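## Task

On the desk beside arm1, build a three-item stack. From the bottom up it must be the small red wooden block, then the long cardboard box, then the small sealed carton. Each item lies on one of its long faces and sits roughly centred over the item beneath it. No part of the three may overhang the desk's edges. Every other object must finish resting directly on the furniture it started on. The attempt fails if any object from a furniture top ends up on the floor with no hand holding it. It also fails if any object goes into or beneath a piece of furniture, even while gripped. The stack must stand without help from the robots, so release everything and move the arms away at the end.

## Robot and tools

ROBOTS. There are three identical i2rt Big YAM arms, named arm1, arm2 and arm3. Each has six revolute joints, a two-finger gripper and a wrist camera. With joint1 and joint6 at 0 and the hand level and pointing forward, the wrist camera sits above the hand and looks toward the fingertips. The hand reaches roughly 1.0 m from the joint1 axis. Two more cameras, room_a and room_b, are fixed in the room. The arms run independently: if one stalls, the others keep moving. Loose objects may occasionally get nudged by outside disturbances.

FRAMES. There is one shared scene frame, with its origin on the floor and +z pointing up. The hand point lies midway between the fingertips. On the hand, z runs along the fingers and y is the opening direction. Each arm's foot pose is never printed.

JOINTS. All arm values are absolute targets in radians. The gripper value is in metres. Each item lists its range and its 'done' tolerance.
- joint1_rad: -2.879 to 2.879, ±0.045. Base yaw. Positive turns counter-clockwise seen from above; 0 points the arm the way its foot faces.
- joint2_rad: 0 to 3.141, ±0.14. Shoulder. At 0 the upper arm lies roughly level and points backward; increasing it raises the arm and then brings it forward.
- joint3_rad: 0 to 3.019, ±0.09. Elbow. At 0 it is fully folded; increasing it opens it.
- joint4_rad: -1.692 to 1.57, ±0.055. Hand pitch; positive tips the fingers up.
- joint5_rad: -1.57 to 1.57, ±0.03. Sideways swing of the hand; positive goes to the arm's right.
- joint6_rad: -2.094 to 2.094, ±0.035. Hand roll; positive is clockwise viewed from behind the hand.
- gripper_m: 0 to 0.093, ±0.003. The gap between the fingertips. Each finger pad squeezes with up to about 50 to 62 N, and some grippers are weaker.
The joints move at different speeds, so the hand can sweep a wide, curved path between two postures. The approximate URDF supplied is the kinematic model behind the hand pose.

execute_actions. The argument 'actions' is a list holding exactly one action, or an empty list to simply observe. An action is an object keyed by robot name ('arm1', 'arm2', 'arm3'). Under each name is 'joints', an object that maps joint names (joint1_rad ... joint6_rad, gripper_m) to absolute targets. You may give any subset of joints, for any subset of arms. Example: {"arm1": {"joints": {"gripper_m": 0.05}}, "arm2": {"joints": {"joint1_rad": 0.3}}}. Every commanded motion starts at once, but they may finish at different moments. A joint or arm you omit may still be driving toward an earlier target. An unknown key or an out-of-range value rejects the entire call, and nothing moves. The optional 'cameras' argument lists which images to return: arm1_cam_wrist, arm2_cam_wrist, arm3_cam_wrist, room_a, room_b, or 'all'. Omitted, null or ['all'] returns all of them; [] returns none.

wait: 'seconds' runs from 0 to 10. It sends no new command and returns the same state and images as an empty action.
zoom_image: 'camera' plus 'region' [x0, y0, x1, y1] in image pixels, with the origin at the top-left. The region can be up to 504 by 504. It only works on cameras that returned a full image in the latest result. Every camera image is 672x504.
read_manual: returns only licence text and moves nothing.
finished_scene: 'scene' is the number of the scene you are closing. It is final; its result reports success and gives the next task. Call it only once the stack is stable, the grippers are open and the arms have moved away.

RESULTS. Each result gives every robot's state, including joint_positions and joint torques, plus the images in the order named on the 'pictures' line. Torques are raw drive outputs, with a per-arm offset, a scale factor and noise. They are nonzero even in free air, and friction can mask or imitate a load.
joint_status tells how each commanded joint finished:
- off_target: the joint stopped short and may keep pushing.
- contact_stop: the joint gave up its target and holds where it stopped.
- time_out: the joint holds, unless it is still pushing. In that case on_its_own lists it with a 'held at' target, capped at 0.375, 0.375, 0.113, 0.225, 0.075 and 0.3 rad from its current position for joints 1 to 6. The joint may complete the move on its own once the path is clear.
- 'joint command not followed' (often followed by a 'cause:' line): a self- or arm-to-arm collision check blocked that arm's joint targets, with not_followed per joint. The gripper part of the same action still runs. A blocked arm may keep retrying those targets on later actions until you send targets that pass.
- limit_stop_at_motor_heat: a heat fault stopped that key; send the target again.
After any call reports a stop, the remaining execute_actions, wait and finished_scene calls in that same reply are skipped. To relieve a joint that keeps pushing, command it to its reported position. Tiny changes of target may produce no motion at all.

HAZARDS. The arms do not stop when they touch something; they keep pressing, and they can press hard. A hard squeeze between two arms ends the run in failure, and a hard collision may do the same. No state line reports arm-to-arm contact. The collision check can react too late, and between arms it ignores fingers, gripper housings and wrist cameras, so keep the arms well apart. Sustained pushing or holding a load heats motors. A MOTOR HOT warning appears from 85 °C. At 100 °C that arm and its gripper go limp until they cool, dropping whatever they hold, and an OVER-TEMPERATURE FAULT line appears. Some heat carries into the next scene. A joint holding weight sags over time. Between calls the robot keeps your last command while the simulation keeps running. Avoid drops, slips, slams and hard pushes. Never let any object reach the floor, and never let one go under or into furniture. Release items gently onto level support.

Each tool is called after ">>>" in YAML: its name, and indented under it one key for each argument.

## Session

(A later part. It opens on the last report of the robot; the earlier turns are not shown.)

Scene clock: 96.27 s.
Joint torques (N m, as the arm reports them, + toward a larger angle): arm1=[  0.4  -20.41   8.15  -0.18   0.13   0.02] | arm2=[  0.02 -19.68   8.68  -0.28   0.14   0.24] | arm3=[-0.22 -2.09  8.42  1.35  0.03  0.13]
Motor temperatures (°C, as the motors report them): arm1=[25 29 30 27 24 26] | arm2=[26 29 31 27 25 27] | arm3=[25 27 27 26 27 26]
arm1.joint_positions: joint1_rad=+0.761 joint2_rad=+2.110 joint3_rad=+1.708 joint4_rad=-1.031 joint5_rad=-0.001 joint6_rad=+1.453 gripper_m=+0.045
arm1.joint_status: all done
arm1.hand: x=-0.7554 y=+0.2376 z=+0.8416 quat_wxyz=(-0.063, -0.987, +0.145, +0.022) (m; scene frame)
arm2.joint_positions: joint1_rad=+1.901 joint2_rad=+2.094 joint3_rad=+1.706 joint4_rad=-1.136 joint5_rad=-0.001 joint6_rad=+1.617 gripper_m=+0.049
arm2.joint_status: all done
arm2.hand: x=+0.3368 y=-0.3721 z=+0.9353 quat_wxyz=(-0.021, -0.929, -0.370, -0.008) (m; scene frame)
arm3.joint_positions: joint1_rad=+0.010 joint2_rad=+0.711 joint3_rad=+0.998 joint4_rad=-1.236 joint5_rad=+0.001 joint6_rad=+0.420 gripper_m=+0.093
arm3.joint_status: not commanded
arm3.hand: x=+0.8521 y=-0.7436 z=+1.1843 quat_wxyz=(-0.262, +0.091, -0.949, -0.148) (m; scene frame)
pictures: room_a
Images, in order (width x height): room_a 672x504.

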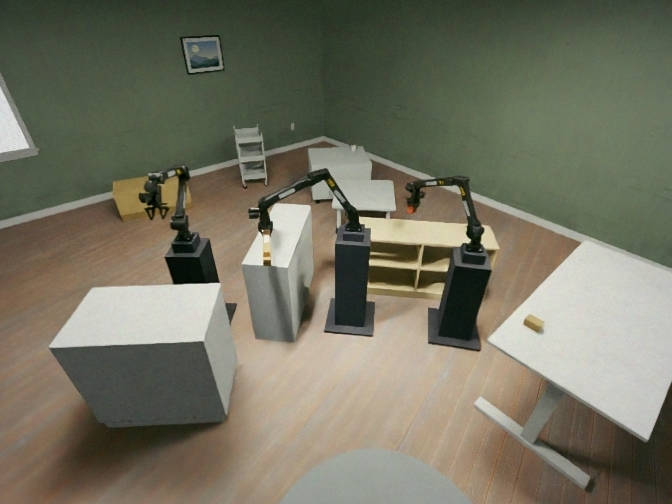

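>>> execute_actions:
  actions:
    - {"arm1":{"joints":{"joint1_rad":-1.95,"joint6_rad":1.83}},"arm2":{"joints":{"joint1_rad":-0.78,"joint6_rad":0.54,"joint2_rad":2.3,"joint3_rad":1.95}}}
  cameras: []

>>> execute_actions:
  actions:
    - {"arm1":{"joints":{"joint2_rad":2.225}},"arm2":{"joints":{"joint2_rad":2.61,"joint4_rad":-0.85}}}
  cameras: ["arm1_cam_wrist","arm2_cam_wrist","room_a"]

Scene clock: 102.60 s.
Joint torques (N m, as the arm reports them, + toward a larger angle): arm1=[  0.75 -20.28   8.21  -0.22  -0.01   0.03] | arm2=[  0.27 -23.68  10.13   0.06  -0.03   0.  ] | arm3=[-0.06 -2.04  8.48  1.42  0.04  0.15]
Motor temperatures (°C, as the motors report them): arm1=[25 29 30 27 24 26] | arm2=[26 29 32 27 25 27] | arm3=[25 27 27 26 27 26]
arm1.joint_positions: joint1_rad=-1.950 joint2_rad=+2.110 joint3_rad=+1.708 joint4_rad=-1.031 joint5_rad=+0.002 joint6_rad=+1.822 gripper_m=+0.045
arm1.joint_status: all done
arm1.hand: x=-0.5043 y=+1.5026 z=+0.8524 quat_wxyz=(-0.012, +0.115, +0.991, +0.073) (m; scene frame)
arm2.joint_positions: joint1_rad=-0.773 joint2_rad=+2.315 joint3_rad=+1.932 joint4_rad=-1.141 joint5_rad=+0.002 joint6_rad=+0.555 gripper_m=+0.049
arm2.joint_status: all done
arm2.hand: x=-0.7844 y=+0.2724 z=+0.8800 quat_wxyz=(-0.004, -0.910, +0.413, +0.025) (m; scene frame)
arm3.joint_positions: joint1_rad=+0.010 joint2_rad=+0.711 joint3_rad=+0.998 joint4_rad=-1.236 joint5_rad=+0.001 joint6_rad=+0.420 gripper_m=+0.093
arm3.joint_status: not commanded
arm3.hand: x=+0.8521 y=-0.7436 z=+1.1843 quat_wxyz=(-0.262, +0.091, -0.949, -0.148) (m; scene frame)
pictures: none
No camera images: the call's "cameras" was empty. Leave "cameras" out to get every camera's image.

Scene clock: 103.97 s.
Joint torques (N m, as the arm reports them, + toward a larger angle): arm1=[  0.75 -21.49   7.51  -0.48  -0.01   0.04] | arm2=[  0.33 -24.04   8.44   1.1    0.02  -0.03] | arm3=[-0.42 -2.11  8.49  1.28  0.01  0.13]
Motor temperatures (°C, as the motors report them): arm1=[25 29 30 27 24 26] | arm2=[26 29 32 27 25 27] | arm3=[25 27 27 26 27 26]
arm1.joint_positions: joint1_rad=-1.950 joint2_rad=+2.241 joint3_rad=+1.708 joint4_rad=-1.031 joint5_rad=+0.002 joint6_rad=+1.822 gripper_m=+0.045
arm1.joint_status: all done
arm1.hand: x=-0.5045 y=+1.4843 z=+0.7694 quat_wxyz=(-0.003, +0.115, +0.993, +0.008) (m; scene frame)
arm2.joint_positions: joint1_rad=-0.774 joint2_rad=+2.615 joint3_rad=+1.934 joint4_rad=-0.863 joint5_rad=+0.001 joint6_rad=+0.553 gripper_m=+0.049
arm2.joint_status: all done
arm2.hand: x=-0.7778 y=+0.2702 z=+0.6804 quat_wxyz=(-0.003, -0.910, +0.413, +0.015) (m; scene frame)
arm3.joint_positions: joint1_rad=+0.010 joint2_rad=+0.711 joint3_rad=+0.998 joint4_rad=-1.236 joint5_rad=+0.001 joint6_rad=+0.420 gripper_m=+0.093
arm3.joint_status: not commanded
arm3.hand: x=+0.8521 y=-0.7436 z=+1.1843 quat_wxyz=(-0.262, +0.091, -0.949, -0.148) (m; scene frame)
pictures: arm1_cam_wrist, arm2_cam_wrist, room_a
Images, in order (width x height): arm1_cam_wrist 672x504, arm2_cam_wrist 672x504, room_a 672x504.

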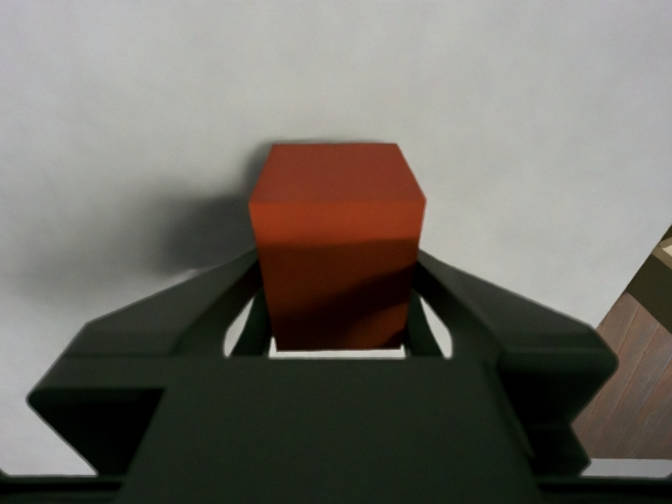

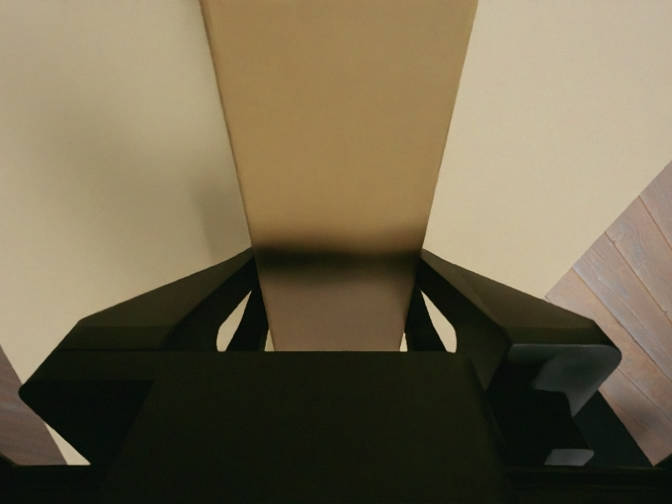

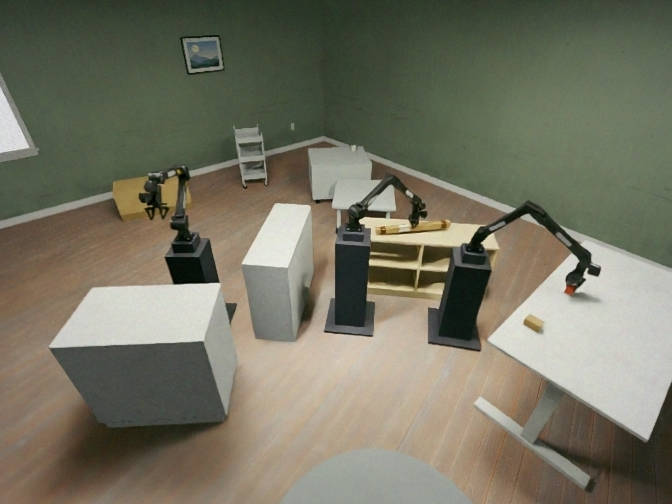

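>>> execute_actions:
  actions:
    - {"arm1":{"joints":{"joint2_rad":2.26}},"arm2":{"joints":{"joint2_rad":2.655}}}
  cameras: ["arm1_cam_wrist","arm2_cam_wrist"]

>>> execute_actions:
  actions:
    - {"arm1":{"joints":{"gripper_m":0.093}},"arm2":{"joints":{"gripper_m":0.093}}}
  cameras: ["arm1_cam_wrist","arm2_cam_wrist"]

>>> execute_actions:
  actions:
    - {"arm1":{"joints":{"joint2_rad":2.1,"joint4_rad":-1.15}},"arm2":{"joints":{"joint2_rad":2.0}}}
  cameras: ["arm2_cam_wrist"]

>>> execute_actions:
  actions:
    - {"arm1":{"joints":{"joint1_rad":0.755,"joint6_rad":2.01,"joint4_rad":-0.99,"joint2_rad":2.12}},"arm2":{"joints":{"joint1_rad":1.2,"joint2_rad":0.8,"joint3_rad":1.0}}}
  cameras: []

>>> execute_actions:
  actions:
    - {"arm1":{"joints":{"joint2_rad":2.27}}}
  cameras: ["arm1_cam_wrist"]

Scene clock: 108.43 s.
Joint torques (N m, as the arm reports them, + toward a larger angle): arm1=[  0.76 -19.09   7.46  -0.5   -0.02   0.04] | arm2=[  0.07 -22.36   8.26   0.95   0.01  -0.02] | arm3=[-0.47 -1.92  8.51  1.28  0.01  0.13]
Motor temperatures (°C, as the motors report them): arm1=[25 29 30 27 24 26] | arm2=[26 29 32 27 25 27] | arm3=[25 27 28 26 27 26]
arm1.joint_positions: joint1_rad=-1.950 joint2_rad=+2.248 joint3_rad=+1.708 joint4_rad=-1.031 joint5_rad=+0.002 joint6_rad=+1.822 gripper_m=+0.045
arm1.joint_status: all done
arm1.hand: x=-0.5045 y=+1.4831 z=+0.7651 quat_wxyz=(-0.003, +0.115, +0.993, +0.005) (m; scene frame)
arm2.joint_positions: joint1_rad=-0.774 joint2_rad=+2.644 joint3_rad=+1.934 joint4_rad=-0.863 joint5_rad=+0.001 joint6_rad=+0.553 gripper_m=+0.049
arm2.joint_status: all done
arm2.hand: x=-0.7678 y=+0.2671 z=+0.6613 quat_wxyz=(-0.001, -0.911, +0.413, +0.000) (m; scene frame)
arm3.joint_positions: joint1_rad=+0.010 joint2_rad=+0.711 joint3_rad=+0.998 joint4_rad=-1.236 joint5_rad=+0.001 joint6_rad=+0.420 gripper_m=+0.093
arm3.joint_status: not commanded
arm3.hand: x=+0.8521 y=-0.7436 z=+1.1843 quat_wxyz=(-0.262, +0.091, -0.949, -0.148) (m; scene frame)
pictures: arm1_cam_wrist, arm2_cam_wrist
Images, in order (width x height): arm1_cam_wrist 672x504, arm2_cam_wrist 672x504.

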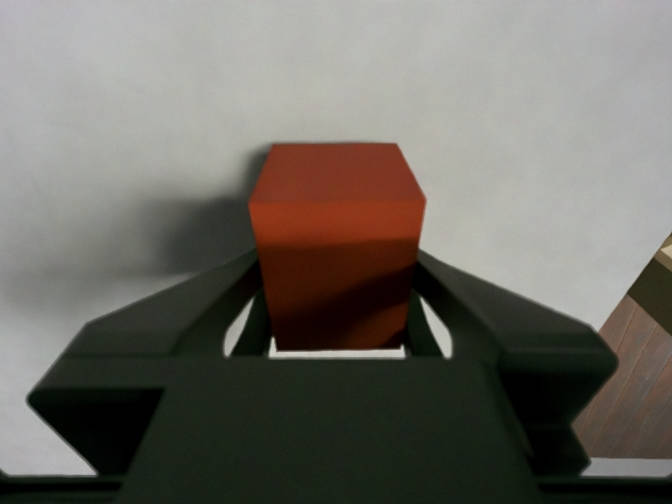

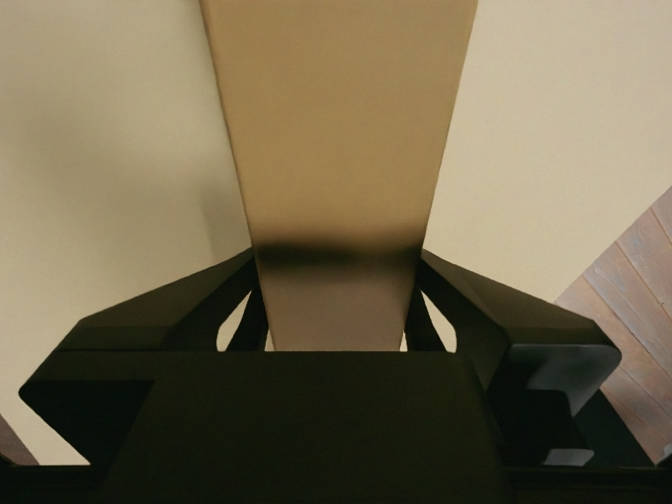

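Scene clock: 109.07 s.
Joint torques (N m, as the arm reports them, + toward a larger angle): arm1=[  0.76 -19.18   7.47  -0.51  -0.01   0.04] | arm2=[ -0.09 -22.85   8.32   0.98   0.    -0.03] | arm3=[-0.26 -1.67  8.55  1.36  0.04  0.15]
Motor temperatures (°C, as the motors report them): arm1=[25 29 30 27 24 26] | arm2=[26 29 32 27 25 27] | arm3=[25 27 28 26 27 26]
arm1.joint_positions: joint1_rad=-1.950 joint2_rad=+2.248 joint3_rad=+1.708 joint4_rad=-1.031 joint5_rad=+0.002 joint6_rad=+1.823 gripper_m=+0.093
arm1.joint_status: all done
arm1.hand: x=-0.5045 y=+1.4831 z=+0.7651 quat_wxyz=(-0.003, +0.116, +0.993, +0.005) (m; scene frame)
arm2.joint_positions: joint1_rad=-0.774 joint2_rad=+2.644 joint3_rad=+1.934 joint4_rad=-0.863 joint5_rad=+0.001 joint6_rad=+0.553 gripper_m=+0.093
arm2.joint_status: all done
arm2.hand: x=-0.7678 y=+0.2671 z=+0.6613 quat_wxyz=(-0.001, -0.911, +0.413, +0.000) (m; scene frame)
arm3.joint_positions: joint1_rad=+0.010 joint2_rad=+0.711 joint3_rad=+0.998 joint4_rad=-1.236 joint5_rad=+0.001 joint6_rad=+0.420 gripper_m=+0.093
arm3.joint_status: not commanded
arm3.hand: x=+0.8521 y=-0.7436 z=+1.1843 quat_wxyz=(-0.262, +0.091, -0.949, -0.148) (m; scene frame)
pictures: arm1_cam_wrist, arm2_cam_wrist
Images, in order (width x height): arm1_cam_wrist 672x504, arm2_cam_wrist 672x504.

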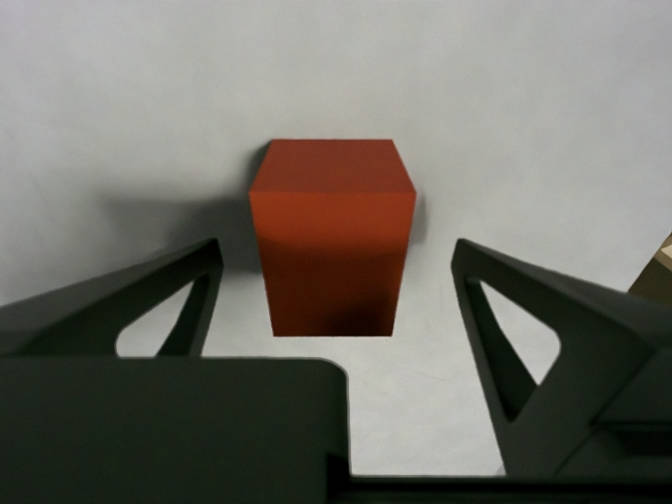

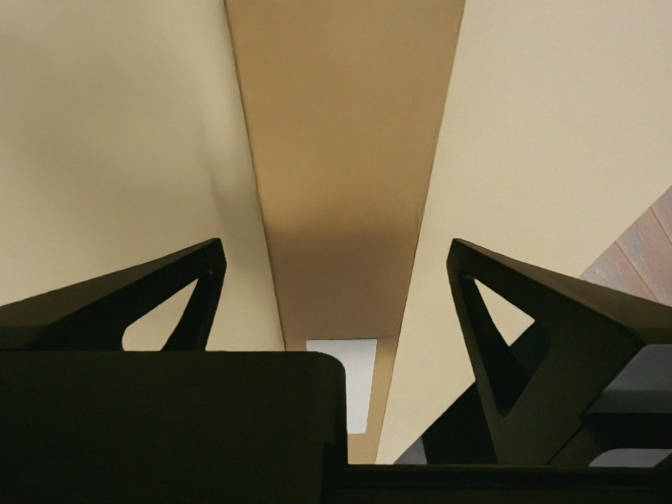

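Scene clock: 110.90 s.
Joint torques (N m, as the arm reports them, + toward a larger angle): arm1=[  0.74 -18.47   8.14  -0.49  -0.01   0.03] | arm2=[  0.09 -22.02  10.     1.98   0.01  -0.02] | arm3=[-0.31 -2.09  8.42  1.32  0.04  0.17]
Motor temperatures (°C, as the motors report them): arm1=[25 29 30 27 24 26] | arm2=[26 29 32 27 25 27] | arm3=[25 27 28 26 27 26]
arm1.joint_positions: joint1_rad=-1.950 joint2_rad=+2.089 joint3_rad=+1.708 joint4_rad=-1.139 joint5_rad=+0.002 joint6_rad=+1.823 gripper_m=+0.093
arm1.joint_status: all done
arm1.hand: x=-0.5038 y=+1.4780 z=+0.8626 quat_wxyz=(-0.006, +0.116, +0.993, +0.030) (m; scene frame)
arm2.joint_positions: joint1_rad=-0.774 joint2_rad=+2.010 joint3_rad=+1.951 joint4_rad=-0.858 joint5_rad=+0.001 joint6_rad=+0.553 gripper_m=+0.093
arm2.joint_status: all done
arm2.hand: x=-0.8605 y=+0.2972 z=+1.1320 quat_wxyz=(-0.042, -0.861, +0.392, +0.320) (m; scene frame)
arm3.joint_positions: joint1_rad=+0.010 joint2_rad=+0.711 joint3_rad=+0.998 joint4_rad=-1.236 joint5_rad=+0.001 joint6_rad=+0.420 gripper_m=+0.093
arm3.joint_status: not commanded
arm3.hand: x=+0.8521 y=-0.7436 z=+1.1843 quat_wxyz=(-0.262, +0.091, -0.949, -0.148) (m; scene frame)
pictures: arm2_cam_wrist
Images, in order (width x height): arm2_cam_wrist 672x504.

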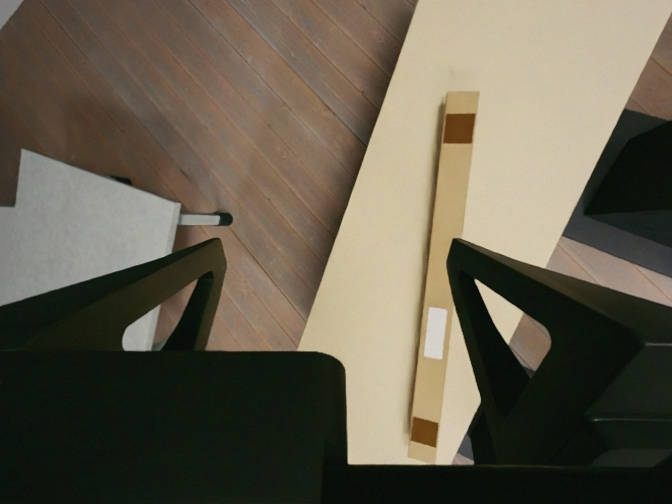

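Scene clock: 113.57 s.
Joint torques (N m, as the arm reports them, + toward a larger angle): arm1=[  0.59 -19.     8.17   0.24   0.13   0.03] | arm2=[ 0.69 -2.74  9.22  2.22  0.13 -0.03] | arm3=[-0.43 -1.71  8.44  1.34  0.02  0.15]
Motor temperatures (°C, as the motors report them): arm1=[25 29 30 27 24 26] | arm2=[26 29 32 27 25 27] | arm3=[25 27 28 26 27 26]
arm1.joint_positions: joint1_rad=+0.755 joint2_rad=+2.112 joint3_rad=+1.708 joint4_rad=-0.989 joint5_rad=-0.001 joint6_rad=+2.002 gripper_m=+0.093
arm1.joint_status: all done
arm1.hand: x=-0.7626 y=+0.2301 z=+0.8420 quat_wxyz=(-0.086, -0.908, +0.409, +0.004) (m; scene frame)
arm2.joint_positions: joint1_rad=+1.198 joint2_rad=+0.802 joint3_rad=+1.013 joint4_rad=-0.852 joint5_rad=-0.001 joint6_rad=+0.552 gripper_m=+0.093
arm2.joint_status: all done
arm2.hand: x=-0.0808 y=-0.3072 z=+1.2855 quat_wxyz=(-0.402, -0.756, -0.476, +0.200) (m; scene frame)
arm3.joint_positions: joint1_rad=+0.010 joint2_rad=+0.711 joint3_rad=+0.998 joint4_rad=-1.236 joint5_rad=+0.001 joint6_rad=+0.420 gripper_m=+0.093
arm3.joint_status: not commanded
arm3.hand: x=+0.8521 y=-0.7436 z=+1.1843 quat_wxyz=(-0.262, +0.091, -0.949, -0.148) (m; scene frame)
pictures: none
No camera images: the call's "cameras" was empty. Leave "cameras" out to get every camera's image.

Scene clock: 114.83 s.
Joint torques (N m, as the arm reports them, + toward a larger angle): arm1=[  0.39 -20.77   7.21  -0.12   0.13   0.04] | arm2=[ 0.68 -3.05  9.19  2.12  0.07 -0.01] | arm3=[-0.35 -2.15  8.41  1.35  0.04  0.14]
Motor temperatures (°C, as the motors report them): arm1=[25 29 30 27 24 26] | arm2=[26 29 32 27 25 27] | arm3=[25 27 28 26 27 26]
arm1.joint_positions: joint1_rad=+0.755 joint2_rad=+2.276 joint3_rad=+1.708 joint4_rad=-0.989 joint5_rad=-0.001 joint6_rad=+2.002 gripper_m=+0.093
arm1.joint_status: all done
arm1.hand: x=-0.7530 y=+0.2545 z=+0.7372 quat_wxyz=(-0.004, -0.912, +0.411, +0.004) (m; scene frame)
arm2.joint_positions: joint1_rad=+1.198 joint2_rad=+0.802 joint3_rad=+1.013 joint4_rad=-0.852 joint5_rad=-0.001 joint6_rad=+0.552 gripper_m=+0.093
arm2.joint_status: not commanded
arm2.hand: x=-0.0808 y=-0.3072 z=+1.2855 quat_wxyz=(-0.402, -0.756, -0.476, +0.200) (m; scene frame)
arm3.joint_positions: joint1_rad=+0.010 joint2_rad=+0.711 joint3_rad=+0.998 joint4_rad=-1.236 joint5_rad=+0.001 joint6_rad=+0.420 gripper_m=+0.093
arm3.joint_status: not commanded
arm3.hand: x=+0.8521 y=-0.7436 z=+1.1843 quat_wxyz=(-0.262, +0.091, -0.949, -0.148) (m; scene frame)
pictures: arm1_cam_wrist
Images, in order (width x height): arm1_cam_wrist 672x504.

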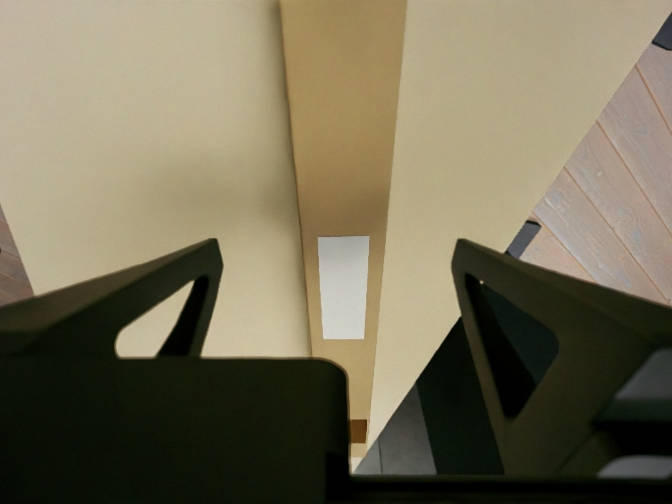

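>>> execute_actions:
  actions:
    - {"arm1":{"joints":{"joint2_rad":2.41,"joint4_rad":-0.85}}}
  cameras: ["arm1_cam_wrist"]

>>> execute_actions:
  actions:
    - {"arm1":{"joints":{"gripper_m":0.0}}}
  cameras: []

>>> execute_actions:
  actions:
    - {"arm1":{"joints":{"joint2_rad":2.04,"joint4_rad":-1.11,"joint6_rad":1.815}}}
  cameras: []

>>> execute_actions:
  actions:
    - {"arm1":{"joints":{"joint1_rad":-1.95}}}
  cameras: []

>>> execute_actions:
  actions:
    - {"arm1":{"joints":{"joint2_rad":2.15,"joint3_rad":1.745}}}
  cameras: ["arm1_cam_wrist","room_a","room_b"]

Scene clock: 119.80 s.
Joint torques (N m, as the arm reports them, + toward a larger angle): arm1=[  0.37 -21.48   6.53   0.44   0.13   0.04] | arm2=[ 0.41 -2.79  9.2   2.14  0.09 -0.02] | arm3=[-0.34 -2.15  8.42  1.37  0.02  0.16]
Motor temperatures (°C, as the motors report them): arm1=[25 30 30 27 24 26] | arm2=[26 28 32 27 25 27] | arm3=[25 27 28 26 27 26]
arm1.joint_positions: joint1_rad=+0.755 joint2_rad=+2.419 joint3_rad=+1.708 joint4_rad=-0.862 joint5_rad=-0.001 joint6_rad=+2.002 gripper_m=+0.093
arm1.joint_status: all done
arm1.hand: x=-0.7517 y=+0.2596 z=+0.6486 quat_wxyz=(+0.004, -0.912, +0.411, +0.004) (m; scene frame)
arm2.joint_positions: joint1_rad=+1.198 joint2_rad=+0.802 joint3_rad=+1.013 joint4_rad=-0.852 joint5_rad=-0.001 joint6_rad=+0.552 gripper_m=+0.093
arm2.joint_status: not commanded
arm2.hand: x=-0.0808 y=-0.3072 z=+1.2855 quat_wxyz=(-0.402, -0.756, -0.476, +0.200) (m; scene frame)
arm3.joint_positions: joint1_rad=+0.010 joint2_rad=+0.711 joint3_rad=+0.998 joint4_rad=-1.236 joint5_rad=+0.001 joint6_rad=+0.420 gripper_m=+0.093
arm3.joint_status: not commanded
arm3.hand: x=+0.8521 y=-0.7436 z=+1.1843 quat_wxyz=(-0.262, +0.091, -0.949, -0.148) (m; scene frame)
pictures: arm1_cam_wrist
Images, in order (width x height): arm1_cam_wrist 672x504.

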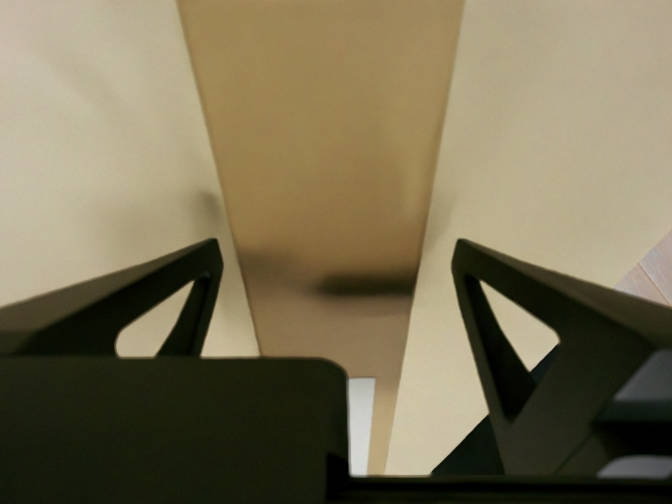

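Scene clock: 120.50 s.
Joint torques (N m, as the arm reports them, + toward a larger angle): arm1=[  0.39 -21.42   6.52   0.41   0.13   0.01] | arm2=[ 0.49 -2.53  9.21  2.03  0.06 -0.03] | arm3=[-0.39 -2.06  8.47  1.23  0.01  0.14]
Motor temperatures (°C, as the motors report them): arm1=[25 30 30 27 24 26] | arm2=[26 28 32 27 25 27] | arm3=[25 27 28 26 27 26]
arm1.joint_positions: joint1_rad=+0.755 joint2_rad=+2.419 joint3_rad=+1.708 joint4_rad=-0.861 joint5_rad=-0.001 joint6_rad=+2.005 gripper_m=+0.049
arm1.joint_status: gripper_m off_target (ended at +0.050, target +0.000)
arm1.hand: x=-0.7518 y=+0.2594 z=+0.6486 quat_wxyz=(+0.004, -0.911, +0.412, +0.004) (m; scene frame)
arm2.joint_positions: joint1_rad=+1.198 joint2_rad=+0.802 joint3_rad=+1.013 joint4_rad=-0.852 joint5_rad=-0.001 joint6_rad=+0.552 gripper_m=+0.093
arm2.joint_status: not commanded
arm2.hand: x=-0.0808 y=-0.3072 z=+1.2855 quat_wxyz=(-0.402, -0.756, -0.476, +0.200) (m; scene frame)
arm3.joint_positions: joint1_rad=+0.010 joint2_rad=+0.711 joint3_rad=+0.998 joint4_rad=-1.236 joint5_rad=+0.001 joint6_rad=+0.420 gripper_m=+0.093
arm3.joint_status: not commanded
arm3.hand: x=+0.8521 y=-0.7436 z=+1.1843 quat_wxyz=(-0.262, +0.091, -0.949, -0.148) (m; scene frame)
pictures: none
No camera images: the call's "cameras" was empty. Leave "cameras" out to get every camera's image.

Scene clock: 122.07 s.
Joint torques (N m, as the arm reports them, + toward a larger angle): arm1=[  0.4  -19.9    8.32  -0.28   0.13  -0.15] | arm2=[ 0.57 -3.19  9.14  2.17  0.07 -0.06] | arm3=[-0.21 -1.81  8.36  1.25  0.04  0.16]
Motor temperatures (°C, as the motors report them): arm1=[25 30 30 27 24 26] | arm2=[26 28 32 27 25 27] | arm3=[25 27 28 26 27 26]
arm1.joint_positions: joint1_rad=+0.755 joint2_rad=+2.050 joint3_rad=+1.708 joint4_rad=-1.100 joint5_rad=-0.001 joint6_rad=+1.823 gripper_m=+0.049
arm1.joint_status: all done
arm1.hand: x=-0.7536 y=+0.2496 z=+0.8771 quat_wxyz=(-0.060, -0.943, +0.327, +0.009) (m; scene frame)
arm2.joint_positions: joint1_rad=+1.198 joint2_rad=+0.802 joint3_rad=+1.013 joint4_rad=-0.852 joint5_rad=-0.001 joint6_rad=+0.552 gripper_m=+0.093
arm2.joint_status: not commanded
arm2.hand: x=-0.0808 y=-0.3072 z=+1.2855 quat_wxyz=(-0.402, -0.756, -0.476, +0.200) (m; scene frame)
arm3.joint_positions: joint1_rad=+0.010 joint2_rad=+0.711 joint3_rad=+0.998 joint4_rad=-1.236 joint5_rad=+0.001 joint6_rad=+0.420 gripper_m=+0.093
arm3.joint_status: not commanded
arm3.hand: x=+0.8521 y=-0.7436 z=+1.1843 quat_wxyz=(-0.262, +0.091, -0.949, -0.148) (m; scene frame)
pictures: none
No camera images: the call's "cameras" was empty. Leave "cameras" out to get every camera's image.

Scene clock: 124.73 s.
Joint torques (N m, as the arm reports them, + toward a larger angle): arm1=[  0.87 -19.73   8.37  -0.26  -0.01  -0.12] | arm2=[ 0.96 -3.12  9.19  2.03  0.09 -0.04] | arm3=[-0.26 -2.05  8.55  1.36  0.04  0.14]
Motor temperatures (°C, as the motors report them): arm1=[25 30 30 27 24 26] | arm2=[26 28 32 27 25 27] | arm3=[25 27 28 26 27 26]
arm1.joint_positions: joint1_rad=-1.951 joint2_rad=+2.050 joint3_rad=+1.708 joint4_rad=-1.100 joint5_rad=+0.002 joint6_rad=+1.821 gripper_m=+0.050
arm1.joint_status: all done
arm1.hand: x=-0.5031 y=+1.4903 z=+0.8877 quat_wxyz=(-0.011, +0.115, +0.991, +0.068) (m; scene frame)
arm2.joint_positions: joint1_rad=+1.198 joint2_rad=+0.802 joint3_rad=+1.013 joint4_rad=-0.852 joint5_rad=-0.001 joint6_rad=+0.552 gripper_m=+0.093
arm2.joint_status: not commanded
arm2.hand: x=-0.0808 y=-0.3072 z=+1.2855 quat_wxyz=(-0.402, -0.756, -0.476, +0.200) (m; scene frame)
arm3.joint_positions: joint1_rad=+0.010 joint2_rad=+0.711 joint3_rad=+0.998 joint4_rad=-1.236 joint5_rad=+0.001 joint6_rad=+0.420 gripper_m=+0.093
arm3.joint_status: not commanded
arm3.hand: x=+0.8521 y=-0.7436 z=+1.1843 quat_wxyz=(-0.262, +0.091, -0.949, -0.148) (m; scene frame)
pictures: none
No camera images: the call's "cameras" was empty. Leave "cameras" out to get every camera's image.

Scene clock: 125.77 s.
Joint torques (N m, as the arm reports them, + toward a larger angle): arm1=[  0.86 -20.74  10.07  -0.49  -0.01  -0.11] | arm2=[ 0.76 -2.85  9.26  2.12  0.12 -0.08] | arm3=[-0.42 -1.86  8.45  1.36  0.04  0.17]
Motor temperatures (°C, as the motors report them): arm1=[25 30 30 27 24 26] | arm2=[26 28 32 27 25 27] | arm3=[25 27 28 26 27 26]
arm1.joint_positions: joint1_rad=-1.951 joint2_rad=+2.164 joint3_rad=+1.708 joint4_rad=-1.100 joint5_rad=+0.002 joint6_rad=+1.821 gripper_m=+0.050
arm1.joint_status: all done
arm1.hand: x=-0.5034 y=+1.4793 z=+0.8170 quat_wxyz=(-0.004, +0.115, +0.993, +0.012) (m; scene frame)
arm2.joint_positions: joint1_rad=+1.198 joint2_rad=+0.802 joint3_rad=+1.013 joint4_rad=-0.852 joint5_rad=-0.001 joint6_rad=+0.552 gripper_m=+0.093
arm2.joint_status: not commanded
arm2.hand: x=-0.0808 y=-0.3072 z=+1.2855 quat_wxyz=(-0.402, -0.756, -0.476, +0.200) (m; scene frame)
arm3.joint_positions: joint1_rad=+0.010 joint2_rad=+0.711 joint3_rad=+0.998 joint4_rad=-1.236 joint5_rad=+0.001 joint6_rad=+0.420 gripper_m=+0.093
arm3.joint_status: not commanded
arm3.hand: x=+0.8521 y=-0.7436 z=+1.1843 quat_wxyz=(-0.262, +0.091, -0.949, -0.148) (m; scene frame)
pictures: arm1_cam_wrist, room_a, room_b
Images, in order (width x height): arm1_cam_wrist 672x504, room_a 672x504, room_b 672x504.

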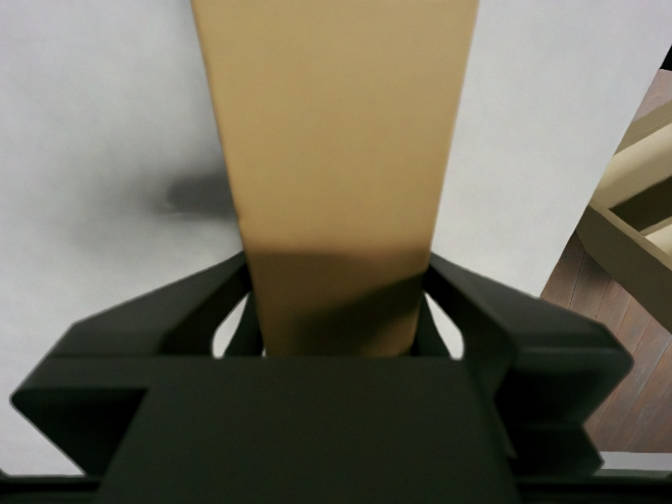

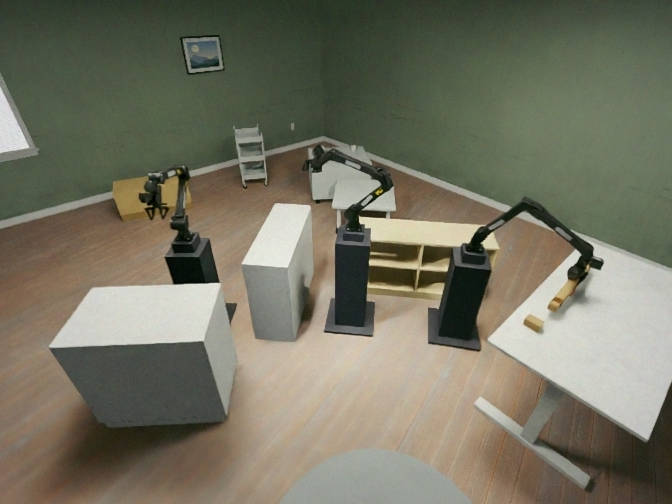

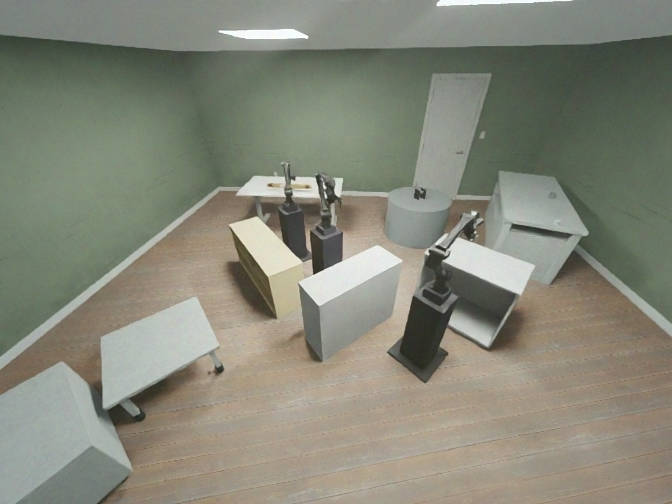

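Target z ≈ 0.802.

>>> execute_actions:
  actions:
    - {"arm1":{"joints":{"joint2_rad":2.205,"joint3_rad":1.76,"joint4_rad":-1.08}}}
  cameras: ["arm1_cam_wrist"]

Scene clock: 127.50 s.
Joint torques (N m, as the arm reports them, + toward a larger angle): arm1=[  0.99 -18.38  10.86   0.47  -0.02  -0.11] | arm2=[ 0.45 -2.5   9.23  2.09  0.09  0.  ] | arm3=[ 0.   -1.92  8.52  1.26  0.03  0.14]
Motor temperatures (°C, as the motors report them): arm1=[25 30 30 27 24 26] | arm2=[26 28 32 27 25 27] | arm3=[25 27 28 26 27 26]
arm1.joint_positions: joint1_rad=-1.951 joint2_rad=+2.188 joint3_rad=+1.711 joint4_rad=-1.091 joint5_rad=+0.003 joint6_rad=+1.820 gripper_m=+0.050
arm1.joint_status: all done
arm1.hand: x=-0.5034 y=+1.4797 z=+0.8035 quat_wxyz=(-0.003, +0.115, +0.993, +0.007) (m; scene frame)
arm2.joint_positions: joint1_rad=+1.198 joint2_rad=+0.802 joint3_rad=+1.013 joint4_rad=-0.852 joint5_rad=-0.001 joint6_rad=+0.552 gripper_m=+0.093
arm2.joint_status: not commanded
arm2.hand: x=-0.0808 y=-0.3072 z=+1.2855 quat_wxyz=(-0.402, -0.756, -0.476, +0.200) (m; scene frame)
arm3.joint_positions: joint1_rad=+0.010 joint2_rad=+0.711 joint3_rad=+0.998 joint4_rad=-1.236 joint5_rad=+0.001 joint6_rad=+0.420 gripper_m=+0.093
arm3.joint_status: not commanded
arm3.hand: x=+0.8521 y=-0.7436 z=+1.1843 quat_wxyz=(-0.262, +0.091, -0.949, -0.148) (m; scene frame)
pictures: arm1_cam_wrist
Images, in order (width x height): arm1_cam_wrist 672x504.

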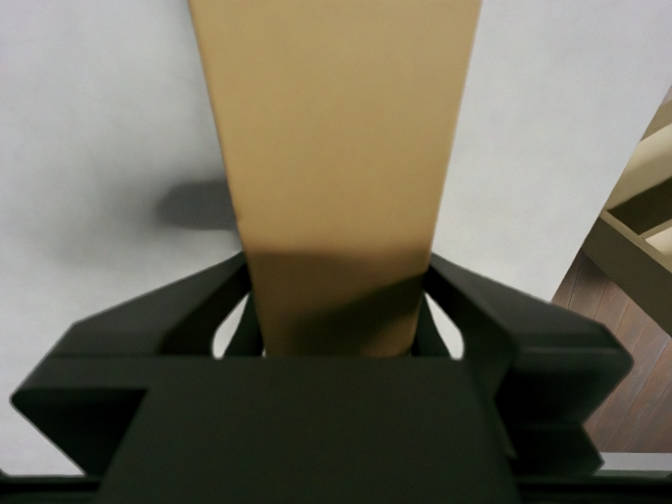

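>>> execute_actions:
  actions:
    - {"arm1":{"joints":{"gripper_m":0.093,"joint3_rad":1.72}}}
  cameras: ["arm1_cam_wrist"]

>>> execute_actions:
  actions:
    - {"arm1":{"joints":{"joint2_rad":2.06,"joint4_rad":-1.17}}}
  cameras: []

>>> execute_actions:
  actions:
    - {"arm1":{"joints":{"joint1_rad":-2.7,"joint6_rad":-0.5,"joint3_rad":1.85,"joint4_rad":-1.085,"joint2_rad":2.13}}}
  cameras: []

>>> execute_actions:
  actions:
    - {"arm1":{"joints":{"joint2_rad":2.3}}}
  cameras: ["arm1_cam_wrist","room_a"]

Scene clock: 130.07 s.
Joint torques (N m, as the arm reports them, + toward a larger angle): arm1=[  0.84 -18.55   7.87   0.46  -0.02  -0.11] | arm2=[ 0.66 -3.23  9.28  2.12  0.09 -0.05] | arm3=[-0.31 -1.9   8.41  1.33  0.04  0.16]
Motor temperatures (°C, as the motors report them): arm1=[25 30 31 27 24 26] | arm2=[26 27 32 27 25 27] | arm3=[25 27 28 26 27 26]
arm1.joint_positions: joint1_rad=-1.951 joint2_rad=+2.188 joint3_rad=+1.711 joint4_rad=-1.091 joint5_rad=+0.003 joint6_rad=+1.820 gripper_m=+0.093
arm1.joint_status: all done
arm1.hand: x=-0.5034 y=+1.4797 z=+0.8035 quat_wxyz=(-0.003, +0.115, +0.993, +0.007) (m; scene frame)
arm2.joint_positions: joint1_rad=+1.198 joint2_rad=+0.802 joint3_rad=+1.013 joint4_rad=-0.852 joint5_rad=-0.001 joint6_rad=+0.552 gripper_m=+0.093
arm2.joint_status: not commanded
arm2.hand: x=-0.0808 y=-0.3072 z=+1.2855 quat_wxyz=(-0.402, -0.756, -0.476, +0.200) (m; scene frame)
arm3.joint_positions: joint1_rad=+0.010 joint2_rad=+0.711 joint3_rad=+0.998 joint4_rad=-1.236 joint5_rad=+0.001 joint6_rad=+0.420 gripper_m=+0.093
arm3.joint_status: not commanded
arm3.hand: x=+0.8521 y=-0.7436 z=+1.1843 quat_wxyz=(-0.262, +0.091, -0.949, -0.148) (m; scene frame)
pictures: arm1_cam_wrist
Images, in order (width x height): arm1_cam_wrist 672x504.

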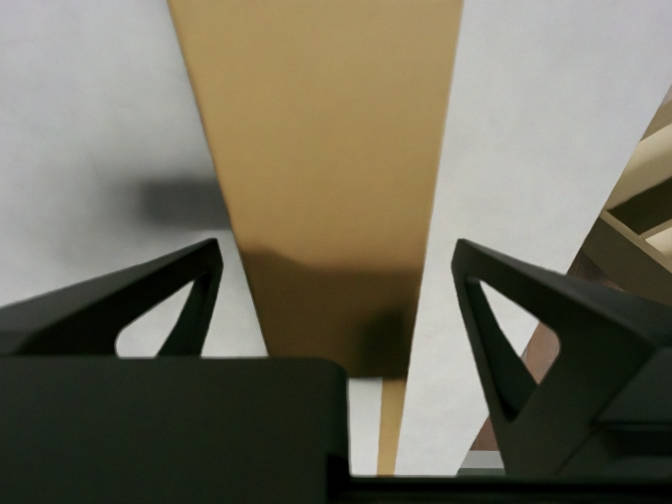

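Scene clock: 131.30 s.
Joint torques (N m, as the arm reports them, + toward a larger angle): arm1=[  0.85 -17.77   8.49  -0.43  -0.02  -0.12] | arm2=[ 0.51 -3.03  9.18  2.16  0.07 -0.02] | arm3=[-0.27 -1.94  8.51  1.42  0.04  0.16]
Motor temperatures (°C, as the motors report them): arm1=[25 30 31 27 24 26] | arm2=[26 27 32 27 25 27] | arm3=[25 27 28 26 27 26]
arm1.joint_positions: joint1_rad=-1.951 joint2_rad=+2.047 joint3_rad=+1.711 joint4_rad=-1.159 joint5_rad=+0.003 joint6_rad=+1.820 gripper_m=+0.093
arm1.joint_status: all done
arm1.hand: x=-0.5028 y=+1.4773 z=+0.8894 quat_wxyz=(-0.008, +0.115, +0.992, +0.042) (m; scene frame)
arm2.joint_positions: joint1_rad=+1.198 joint2_rad=+0.802 joint3_rad=+1.013 joint4_rad=-0.852 joint5_rad=-0.001 joint6_rad=+0.552 gripper_m=+0.093
arm2.joint_status: not commanded
arm2.hand: x=-0.0808 y=-0.3072 z=+1.2855 quat_wxyz=(-0.402, -0.756, -0.476, +0.200) (m; scene frame)
arm3.joint_positions: joint1_rad=+0.010 joint2_rad=+0.711 joint3_rad=+0.998 joint4_rad=-1.236 joint5_rad=+0.001 joint6_rad=+0.420 gripper_m=+0.093
arm3.joint_status: not commanded
arm3.hand: x=+0.8521 y=-0.7436 z=+1.1843 quat_wxyz=(-0.262, +0.091, -0.949, -0.148) (m; scene frame)
pictures: none
No camera images: the call's "cameras" was empty. Leave "cameras" out to get every camera's image.

Scene clock: 133.77 s.
Joint torques (N m, as the arm reports them, + toward a larger angle): arm1=[  0.56 -20.5   11.16   0.57  -0.11  -0.13] | arm2=[ 0.52 -2.98  9.19  2.11  0.1  -0.05] | arm3=[ 0.01 -1.7   8.5   1.35  0.05  0.16]
Motor temperatures (°C, as the motors report them): arm1=[25 30 31 27 24 26] | arm2=[26 27 32 27 25 27] | arm3=[25 27 28 26 27 26]
arm1.joint_positions: joint1_rad=-2.696 joint2_rad=+2.133 joint3_rad=+1.807 joint4_rad=-1.089 joint5_rad=+0.001 joint6_rad=-0.492 gripper_m=+0.093
arm1.joint_status: all done
arm1.hand: x=-0.0392 y=+1.3517 z=+0.8695 quat_wxyz=(+0.077, -0.617, +0.783, +0.019) (m; scene frame)
arm2.joint_positions: joint1_rad=+1.198 joint2_rad=+0.802 joint3_rad=+1.013 joint4_rad=-0.852 joint5_rad=-0.001 joint6_rad=+0.552 gripper_m=+0.093
arm2.joint_status: not commanded
arm2.hand: x=-0.0808 y=-0.3072 z=+1.2855 quat_wxyz=(-0.402, -0.756, -0.476, +0.200) (m; scene frame)
arm3.joint_positions: joint1_rad=+0.010 joint2_rad=+0.711 joint3_rad=+0.998 joint4_rad=-1.236 joint5_rad=+0.001 joint6_rad=+0.420 gripper_m=+0.093
arm3.joint_status: not commanded
arm3.hand: x=+0.8521 y=-0.7436 z=+1.1843 quat_wxyz=(-0.262, +0.091, -0.949, -0.148) (m; scene frame)
pictures: none
No camera images: the call's "cameras" was empty. Leave "cameras" out to get every camera's image.

Scene clock: 134.90 s.
Joint torques (N m, as the arm reports them, + toward a larger angle): arm1=[  0.29 -21.3    9.68   0.25  -0.14  -0.12] | arm2=[ 0.25 -2.67  9.33  2.06  0.11 -0.01] | arm3=[-0.49 -1.9   8.47  1.33  0.02  0.16]
Motor temperatures (°C, as the motors report them): arm1=[25 30 31 27 24 26] | arm2=[26 27 32 27 25 27] | arm3=[25 27 28 26 27 26]
arm1.joint_positions: joint1_rad=-2.695 joint2_rad=+2.304 joint3_rad=+1.817 joint4_rad=-1.090 joint5_rad=+0.002 joint6_rad=-0.494 gripper_m=+0.093
arm1.joint_status: all done
arm1.hand: x=-0.0531 y=+1.3388 z=+0.7621 quat_wxyz=(-0.002, -0.621, +0.784, +0.004) (m; scene frame)
arm2.joint_positions: joint1_rad=+1.198 joint2_rad=+0.802 joint3_rad=+1.013 joint4_rad=-0.852 joint5_rad=-0.001 joint6_rad=+0.552 gripper_m=+0.093
arm2.joint_status: not commanded
arm2.hand: x=-0.0808 y=-0.3072 z=+1.2855 quat_wxyz=(-0.402, -0.756, -0.476, +0.200) (m; scene frame)
arm3.joint_positions: joint1_rad=+0.010 joint2_rad=+0.711 joint3_rad=+0.998 joint4_rad=-1.236 joint5_rad=+0.001 joint6_rad=+0.420 gripper_m=+0.093
arm3.joint_status: not commanded
arm3.hand: x=+0.8521 y=-0.7436 z=+1.1843 quat_wxyz=(-0.262, +0.091, -0.949, -0.148) (m; scene frame)
pictures: arm1_cam_wrist, room_a
Images, in order (width x height): arm1_cam_wrist 672x504, room_a 672x504.

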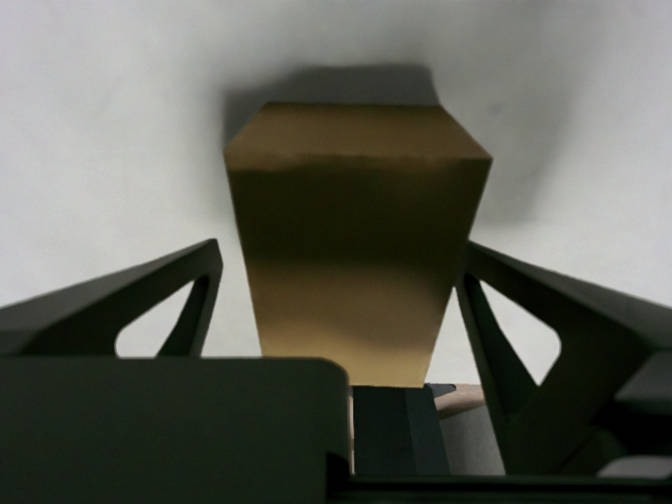

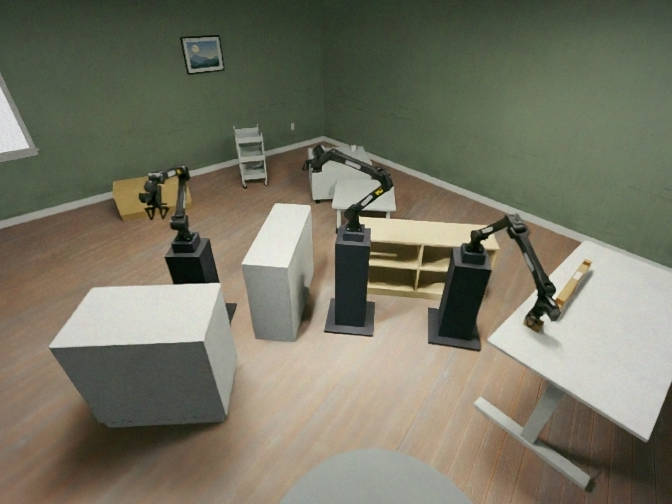

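>>> execute_actions:
  actions:
    - {"arm1":{"joints":{"gripper_m":0.04}}}
  cameras: []

>>> execute_actions:
  actions:
    - {"arm1":{"joints":{"joint2_rad":2.03,"joint4_rad":-1.218}}}
  cameras: []

>>> execute_actions:
  actions:
    - {"arm1":{"joints":{"joint1_rad":-1.95,"joint6_rad":-1.34,"joint3_rad":1.77}}}
  cameras: []

>>> execute_actions:
  actions:
    - {"arm1":{"joints":{"joint2_rad":2.105}}}
  cameras: ["arm1_cam_wrist"]

Scene clock: 138.03 s.
Joint torques (N m, as the arm reports them, + toward a larger angle): arm1=[  0.48 -21.42   9.64   0.25  -0.12  -0.12] | arm2=[ 0.49 -2.79  9.18  2.17  0.07 -0.03] | arm3=[-0.3  -1.93  8.5   1.28  0.06  0.16]
Motor temperatures (°C, as the motors report them): arm1=[25 30 31 27 24 26] | arm2=[26 27 32 27 25 27] | arm3=[25 27 28 26 27 26]
arm1.joint_positions: joint1_rad=-2.695 joint2_rad=+2.304 joint3_rad=+1.817 joint4_rad=-1.090 joint5_rad=+0.002 joint6_rad=-0.494 gripper_m=+0.059
arm1.joint_status: gripper_m off_target (ended at +0.059, target +0.040)
arm1.hand: x=-0.0532 y=+1.3389 z=+0.7621 quat_wxyz=(-0.002, -0.621, +0.784, +0.005) (m; scene frame)
arm2.joint_positions: joint1_rad=+1.198 joint2_rad=+0.802 joint3_rad=+1.013 joint4_rad=-0.852 joint5_rad=-0.001 joint6_rad=+0.552 gripper_m=+0.093
arm2.joint_status: not commanded
arm2.hand: x=-0.0808 y=-0.3072 z=+1.2855 quat_wxyz=(-0.402, -0.756, -0.476, +0.200) (m; scene frame)
arm3.joint_positions: joint1_rad=+0.010 joint2_rad=+0.711 joint3_rad=+0.998 joint4_rad=-1.236 joint5_rad=+0.001 joint6_rad=+0.420 gripper_m=+0.093
arm3.joint_status: not commanded
arm3.hand: x=+0.8521 y=-0.7436 z=+1.1843 quat_wxyz=(-0.262, +0.091, -0.949, -0.148) (m; scene frame)
pictures: none
No camera images: the call's "cameras" was empty. Leave "cameras" out to get every camera's image.

Scene clock: 139.53 s.
Joint torques (N m, as the arm reports them, + toward a larger angle): arm1=[  0.49 -20.32  10.26  -0.16  -0.12  -0.11] | arm2=[ 0.66 -3.34  9.14  2.1   0.11 -0.05] | arm3=[-0.2  -1.79  8.55  1.32  0.04  0.14]
Motor temperatures (°C, as the motors report them): arm1=[25 30 32 27 24 26] | arm2=[26 27 32 27 25 27] | arm3=[25 26 28 26 27 26]
arm1.joint_positions: joint1_rad=-2.695 joint2_rad=+2.040 joint3_rad=+1.823 joint4_rad=-1.208 joint5_rad=+0.002 joint6_rad=-0.494 gripper_m=+0.059
arm1.joint_status: all done
arm1.hand: x=-0.0516 y=+1.3376 z=+0.9319 quat_wxyz=(+0.073, -0.619, +0.782, +0.018) (m; scene frame)
arm2.joint_positions: joint1_rad=+1.198 joint2_rad=+0.802 joint3_rad=+1.013 joint4_rad=-0.852 joint5_rad=-0.001 joint6_rad=+0.552 gripper_m=+0.093
arm2.joint_status: not commanded
arm2.hand: x=-0.0808 y=-0.3072 z=+1.2855 quat_wxyz=(-0.402, -0.756, -0.476, +0.200) (m; scene frame)
arm3.joint_positions: joint1_rad=+0.010 joint2_rad=+0.711 joint3_rad=+0.998 joint4_rad=-1.236 joint5_rad=+0.001 joint6_rad=+0.420 gripper_m=+0.093
arm3.joint_status: not commanded
arm3.hand: x=+0.8521 y=-0.7436 z=+1.1843 quat_wxyz=(-0.262, +0.091, -0.949, -0.148) (m; scene frame)
pictures: none
No camera images: the call's "cameras" was empty. Leave "cameras" out to get every camera's image.

Scene clock: 141.47 s.
Joint torques (N m, as the arm reports them, + toward a larger angle): arm1=[  1.05 -19.68   7.59  -0.29  -0.09  -0.12] | arm2=[ 0.77 -3.17  9.09  2.13  0.12 -0.01] | arm3=[-0.51 -2.14  8.42  1.31  0.03  0.12]
Motor temperatures (°C, as the motors report them): arm1=[25 30 32 27 24 26] | arm2=[26 27 32 27 25 27] | arm3=[25 26 28 26 27 26]
arm1.joint_positions: joint1_rad=-1.955 joint2_rad=+2.038 joint3_rad=+1.776 joint4_rad=-1.208 joint5_rad=-0.001 joint6_rad=-1.332 gripper_m=+0.060
arm1.joint_status: all done
arm1.hand: x=-0.5009 y=+1.4887 z=+0.9188 quat_wxyz=(+0.055, -0.992, +0.111, +0.011) (m; scene frame)
arm2.joint_positions: joint1_rad=+1.198 joint2_rad=+0.802 joint3_rad=+1.013 joint4_rad=-0.852 joint5_rad=-0.001 joint6_rad=+0.552 gripper_m=+0.093
arm2.joint_status: not commanded
arm2.hand: x=-0.0808 y=-0.3072 z=+1.2855 quat_wxyz=(-0.402, -0.756, -0.476, +0.200) (m; scene frame)
arm3.joint_positions: joint1_rad=+0.010 joint2_rad=+0.711 joint3_rad=+0.998 joint4_rad=-1.236 joint5_rad=+0.001 joint6_rad=+0.420 gripper_m=+0.093
arm3.joint_status: not commanded
arm3.hand: x=+0.8521 y=-0.7436 z=+1.1843 quat_wxyz=(-0.262, +0.091, -0.949, -0.148) (m; scene frame)
pictures: none
No camera images: the call's "cameras" was empty. Leave "cameras" out to get every camera's image.

Scene clock: 142.40 s.
Joint torques (N m, as the arm reports them, + toward a larger angle): arm1=[  1.02 -20.55   7.31  -0.46  -0.09  -0.13] | arm2=[ 0.34 -2.6   9.23  2.1   0.1  -0.02] | arm3=[-0.48 -1.68  8.47  1.33  0.03  0.13]
Motor temperatures (°C, as the motors report them): arm1=[25 30 31 27 24 26] | arm2=[26 27 32 27 25 27] | arm3=[25 26 28 26 27 26]
arm1.joint_positions: joint1_rad=-1.955 joint2_rad=+2.116 joint3_rad=+1.776 joint4_rad=-1.208 joint5_rad=-0.001 joint6_rad=-1.332 gripper_m=+0.060
arm1.joint_status: all done
arm1.hand: x=-0.5012 y=+1.4844 z=+0.8703 quat_wxyz=(+0.016, -0.994, +0.111, +0.006) (m; scene frame)
arm2.joint_positions: joint1_rad=+1.198 joint2_rad=+0.802 joint3_rad=+1.013 joint4_rad=-0.852 joint5_rad=-0.001 joint6_rad=+0.552 gripper_m=+0.093
arm2.joint_status: not commanded
arm2.hand: x=-0.0808 y=-0.3072 z=+1.2855 quat_wxyz=(-0.402, -0.756, -0.476, +0.200) (m; scene frame)
arm3.joint_positions: joint1_rad=+0.010 joint2_rad=+0.711 joint3_rad=+0.998 joint4_rad=-1.236 joint5_rad=+0.001 joint6_rad=+0.420 gripper_m=+0.093
arm3.joint_status: not commanded
arm3.hand: x=+0.8521 y=-0.7436 z=+1.1843 quat_wxyz=(-0.262, +0.091, -0.949, -0.148) (m; scene frame)
pictures: arm1_cam_wrist
Images, in order (width x height): arm1_cam_wrist 672x504.

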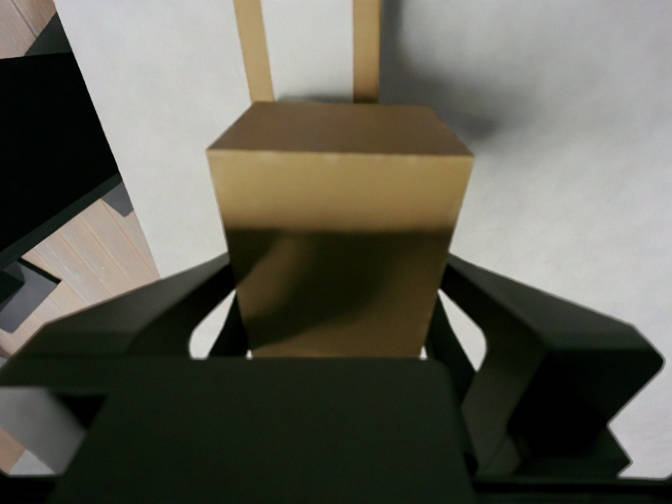

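>>> execute_actions:
  actions:
    - {"arm1":{"joints":{"joint3_rad":1.74,"joint2_rad":2.135}}}
  cameras: ["arm1_cam_wrist"]

Scene clock: 144.33 s.
Joint torques (N m, as the arm reports them, + toward a larger angle): arm1=[  1.07 -18.61   6.93  -0.47  -0.19  -0.13] | arm2=[ 0.89 -2.87  9.11  2.18  0.07 -0.05] | arm3=[-0.41 -2.3   8.43  1.4   0.02  0.15]
Motor temperatures (°C, as the motors report them): arm1=[25 30 31 27 24 26] | arm2=[26 27 32 27 25 27] | arm3=[25 26 28 26 27 26]
arm1.joint_positions: joint1_rad=-1.955 joint2_rad=+2.123 joint3_rad=+1.749 joint4_rad=-1.209 joint5_rad=+0.003 joint6_rad=-1.332 gripper_m=+0.060
arm1.joint_status: all done
arm1.hand: x=-0.5005 y=+1.4735 z=+0.8560 quat_wxyz=(-0.001, -0.994, +0.111, +0.002) (m; scene frame)
arm2.joint_positions: joint1_rad=+1.198 joint2_rad=+0.802 joint3_rad=+1.013 joint4_rad=-0.852 joint5_rad=-0.001 joint6_rad=+0.552 gripper_m=+0.093
arm2.joint_status: not commanded
arm2.hand: x=-0.0808 y=-0.3072 z=+1.2855 quat_wxyz=(-0.402, -0.756, -0.476, +0.200) (m; scene frame)
arm3.joint_positions: joint1_rad=+0.010 joint2_rad=+0.711 joint3_rad=+0.998 joint4_rad=-1.236 joint5_rad=+0.001 joint6_rad=+0.420 gripper_m=+0.093
arm3.joint_status: not commanded
arm3.hand: x=+0.8521 y=-0.7436 z=+1.1843 quat_wxyz=(-0.262, +0.091, -0.949, -0.148) (m; scene frame)
pictures: arm1_cam_wrist
Images, in order (width x height): arm1_cam_wrist 672x504.

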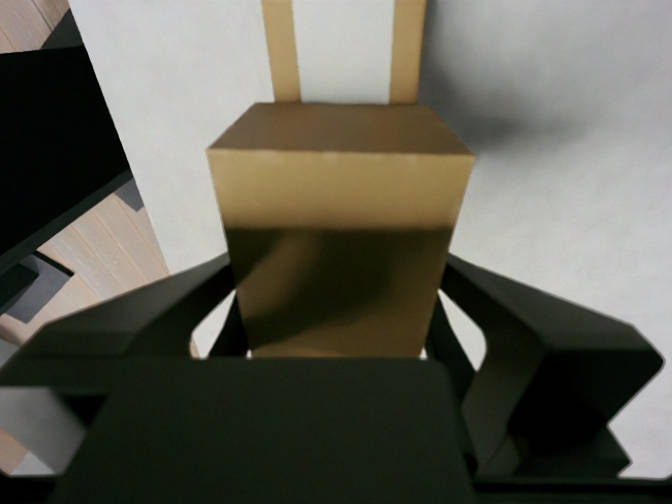

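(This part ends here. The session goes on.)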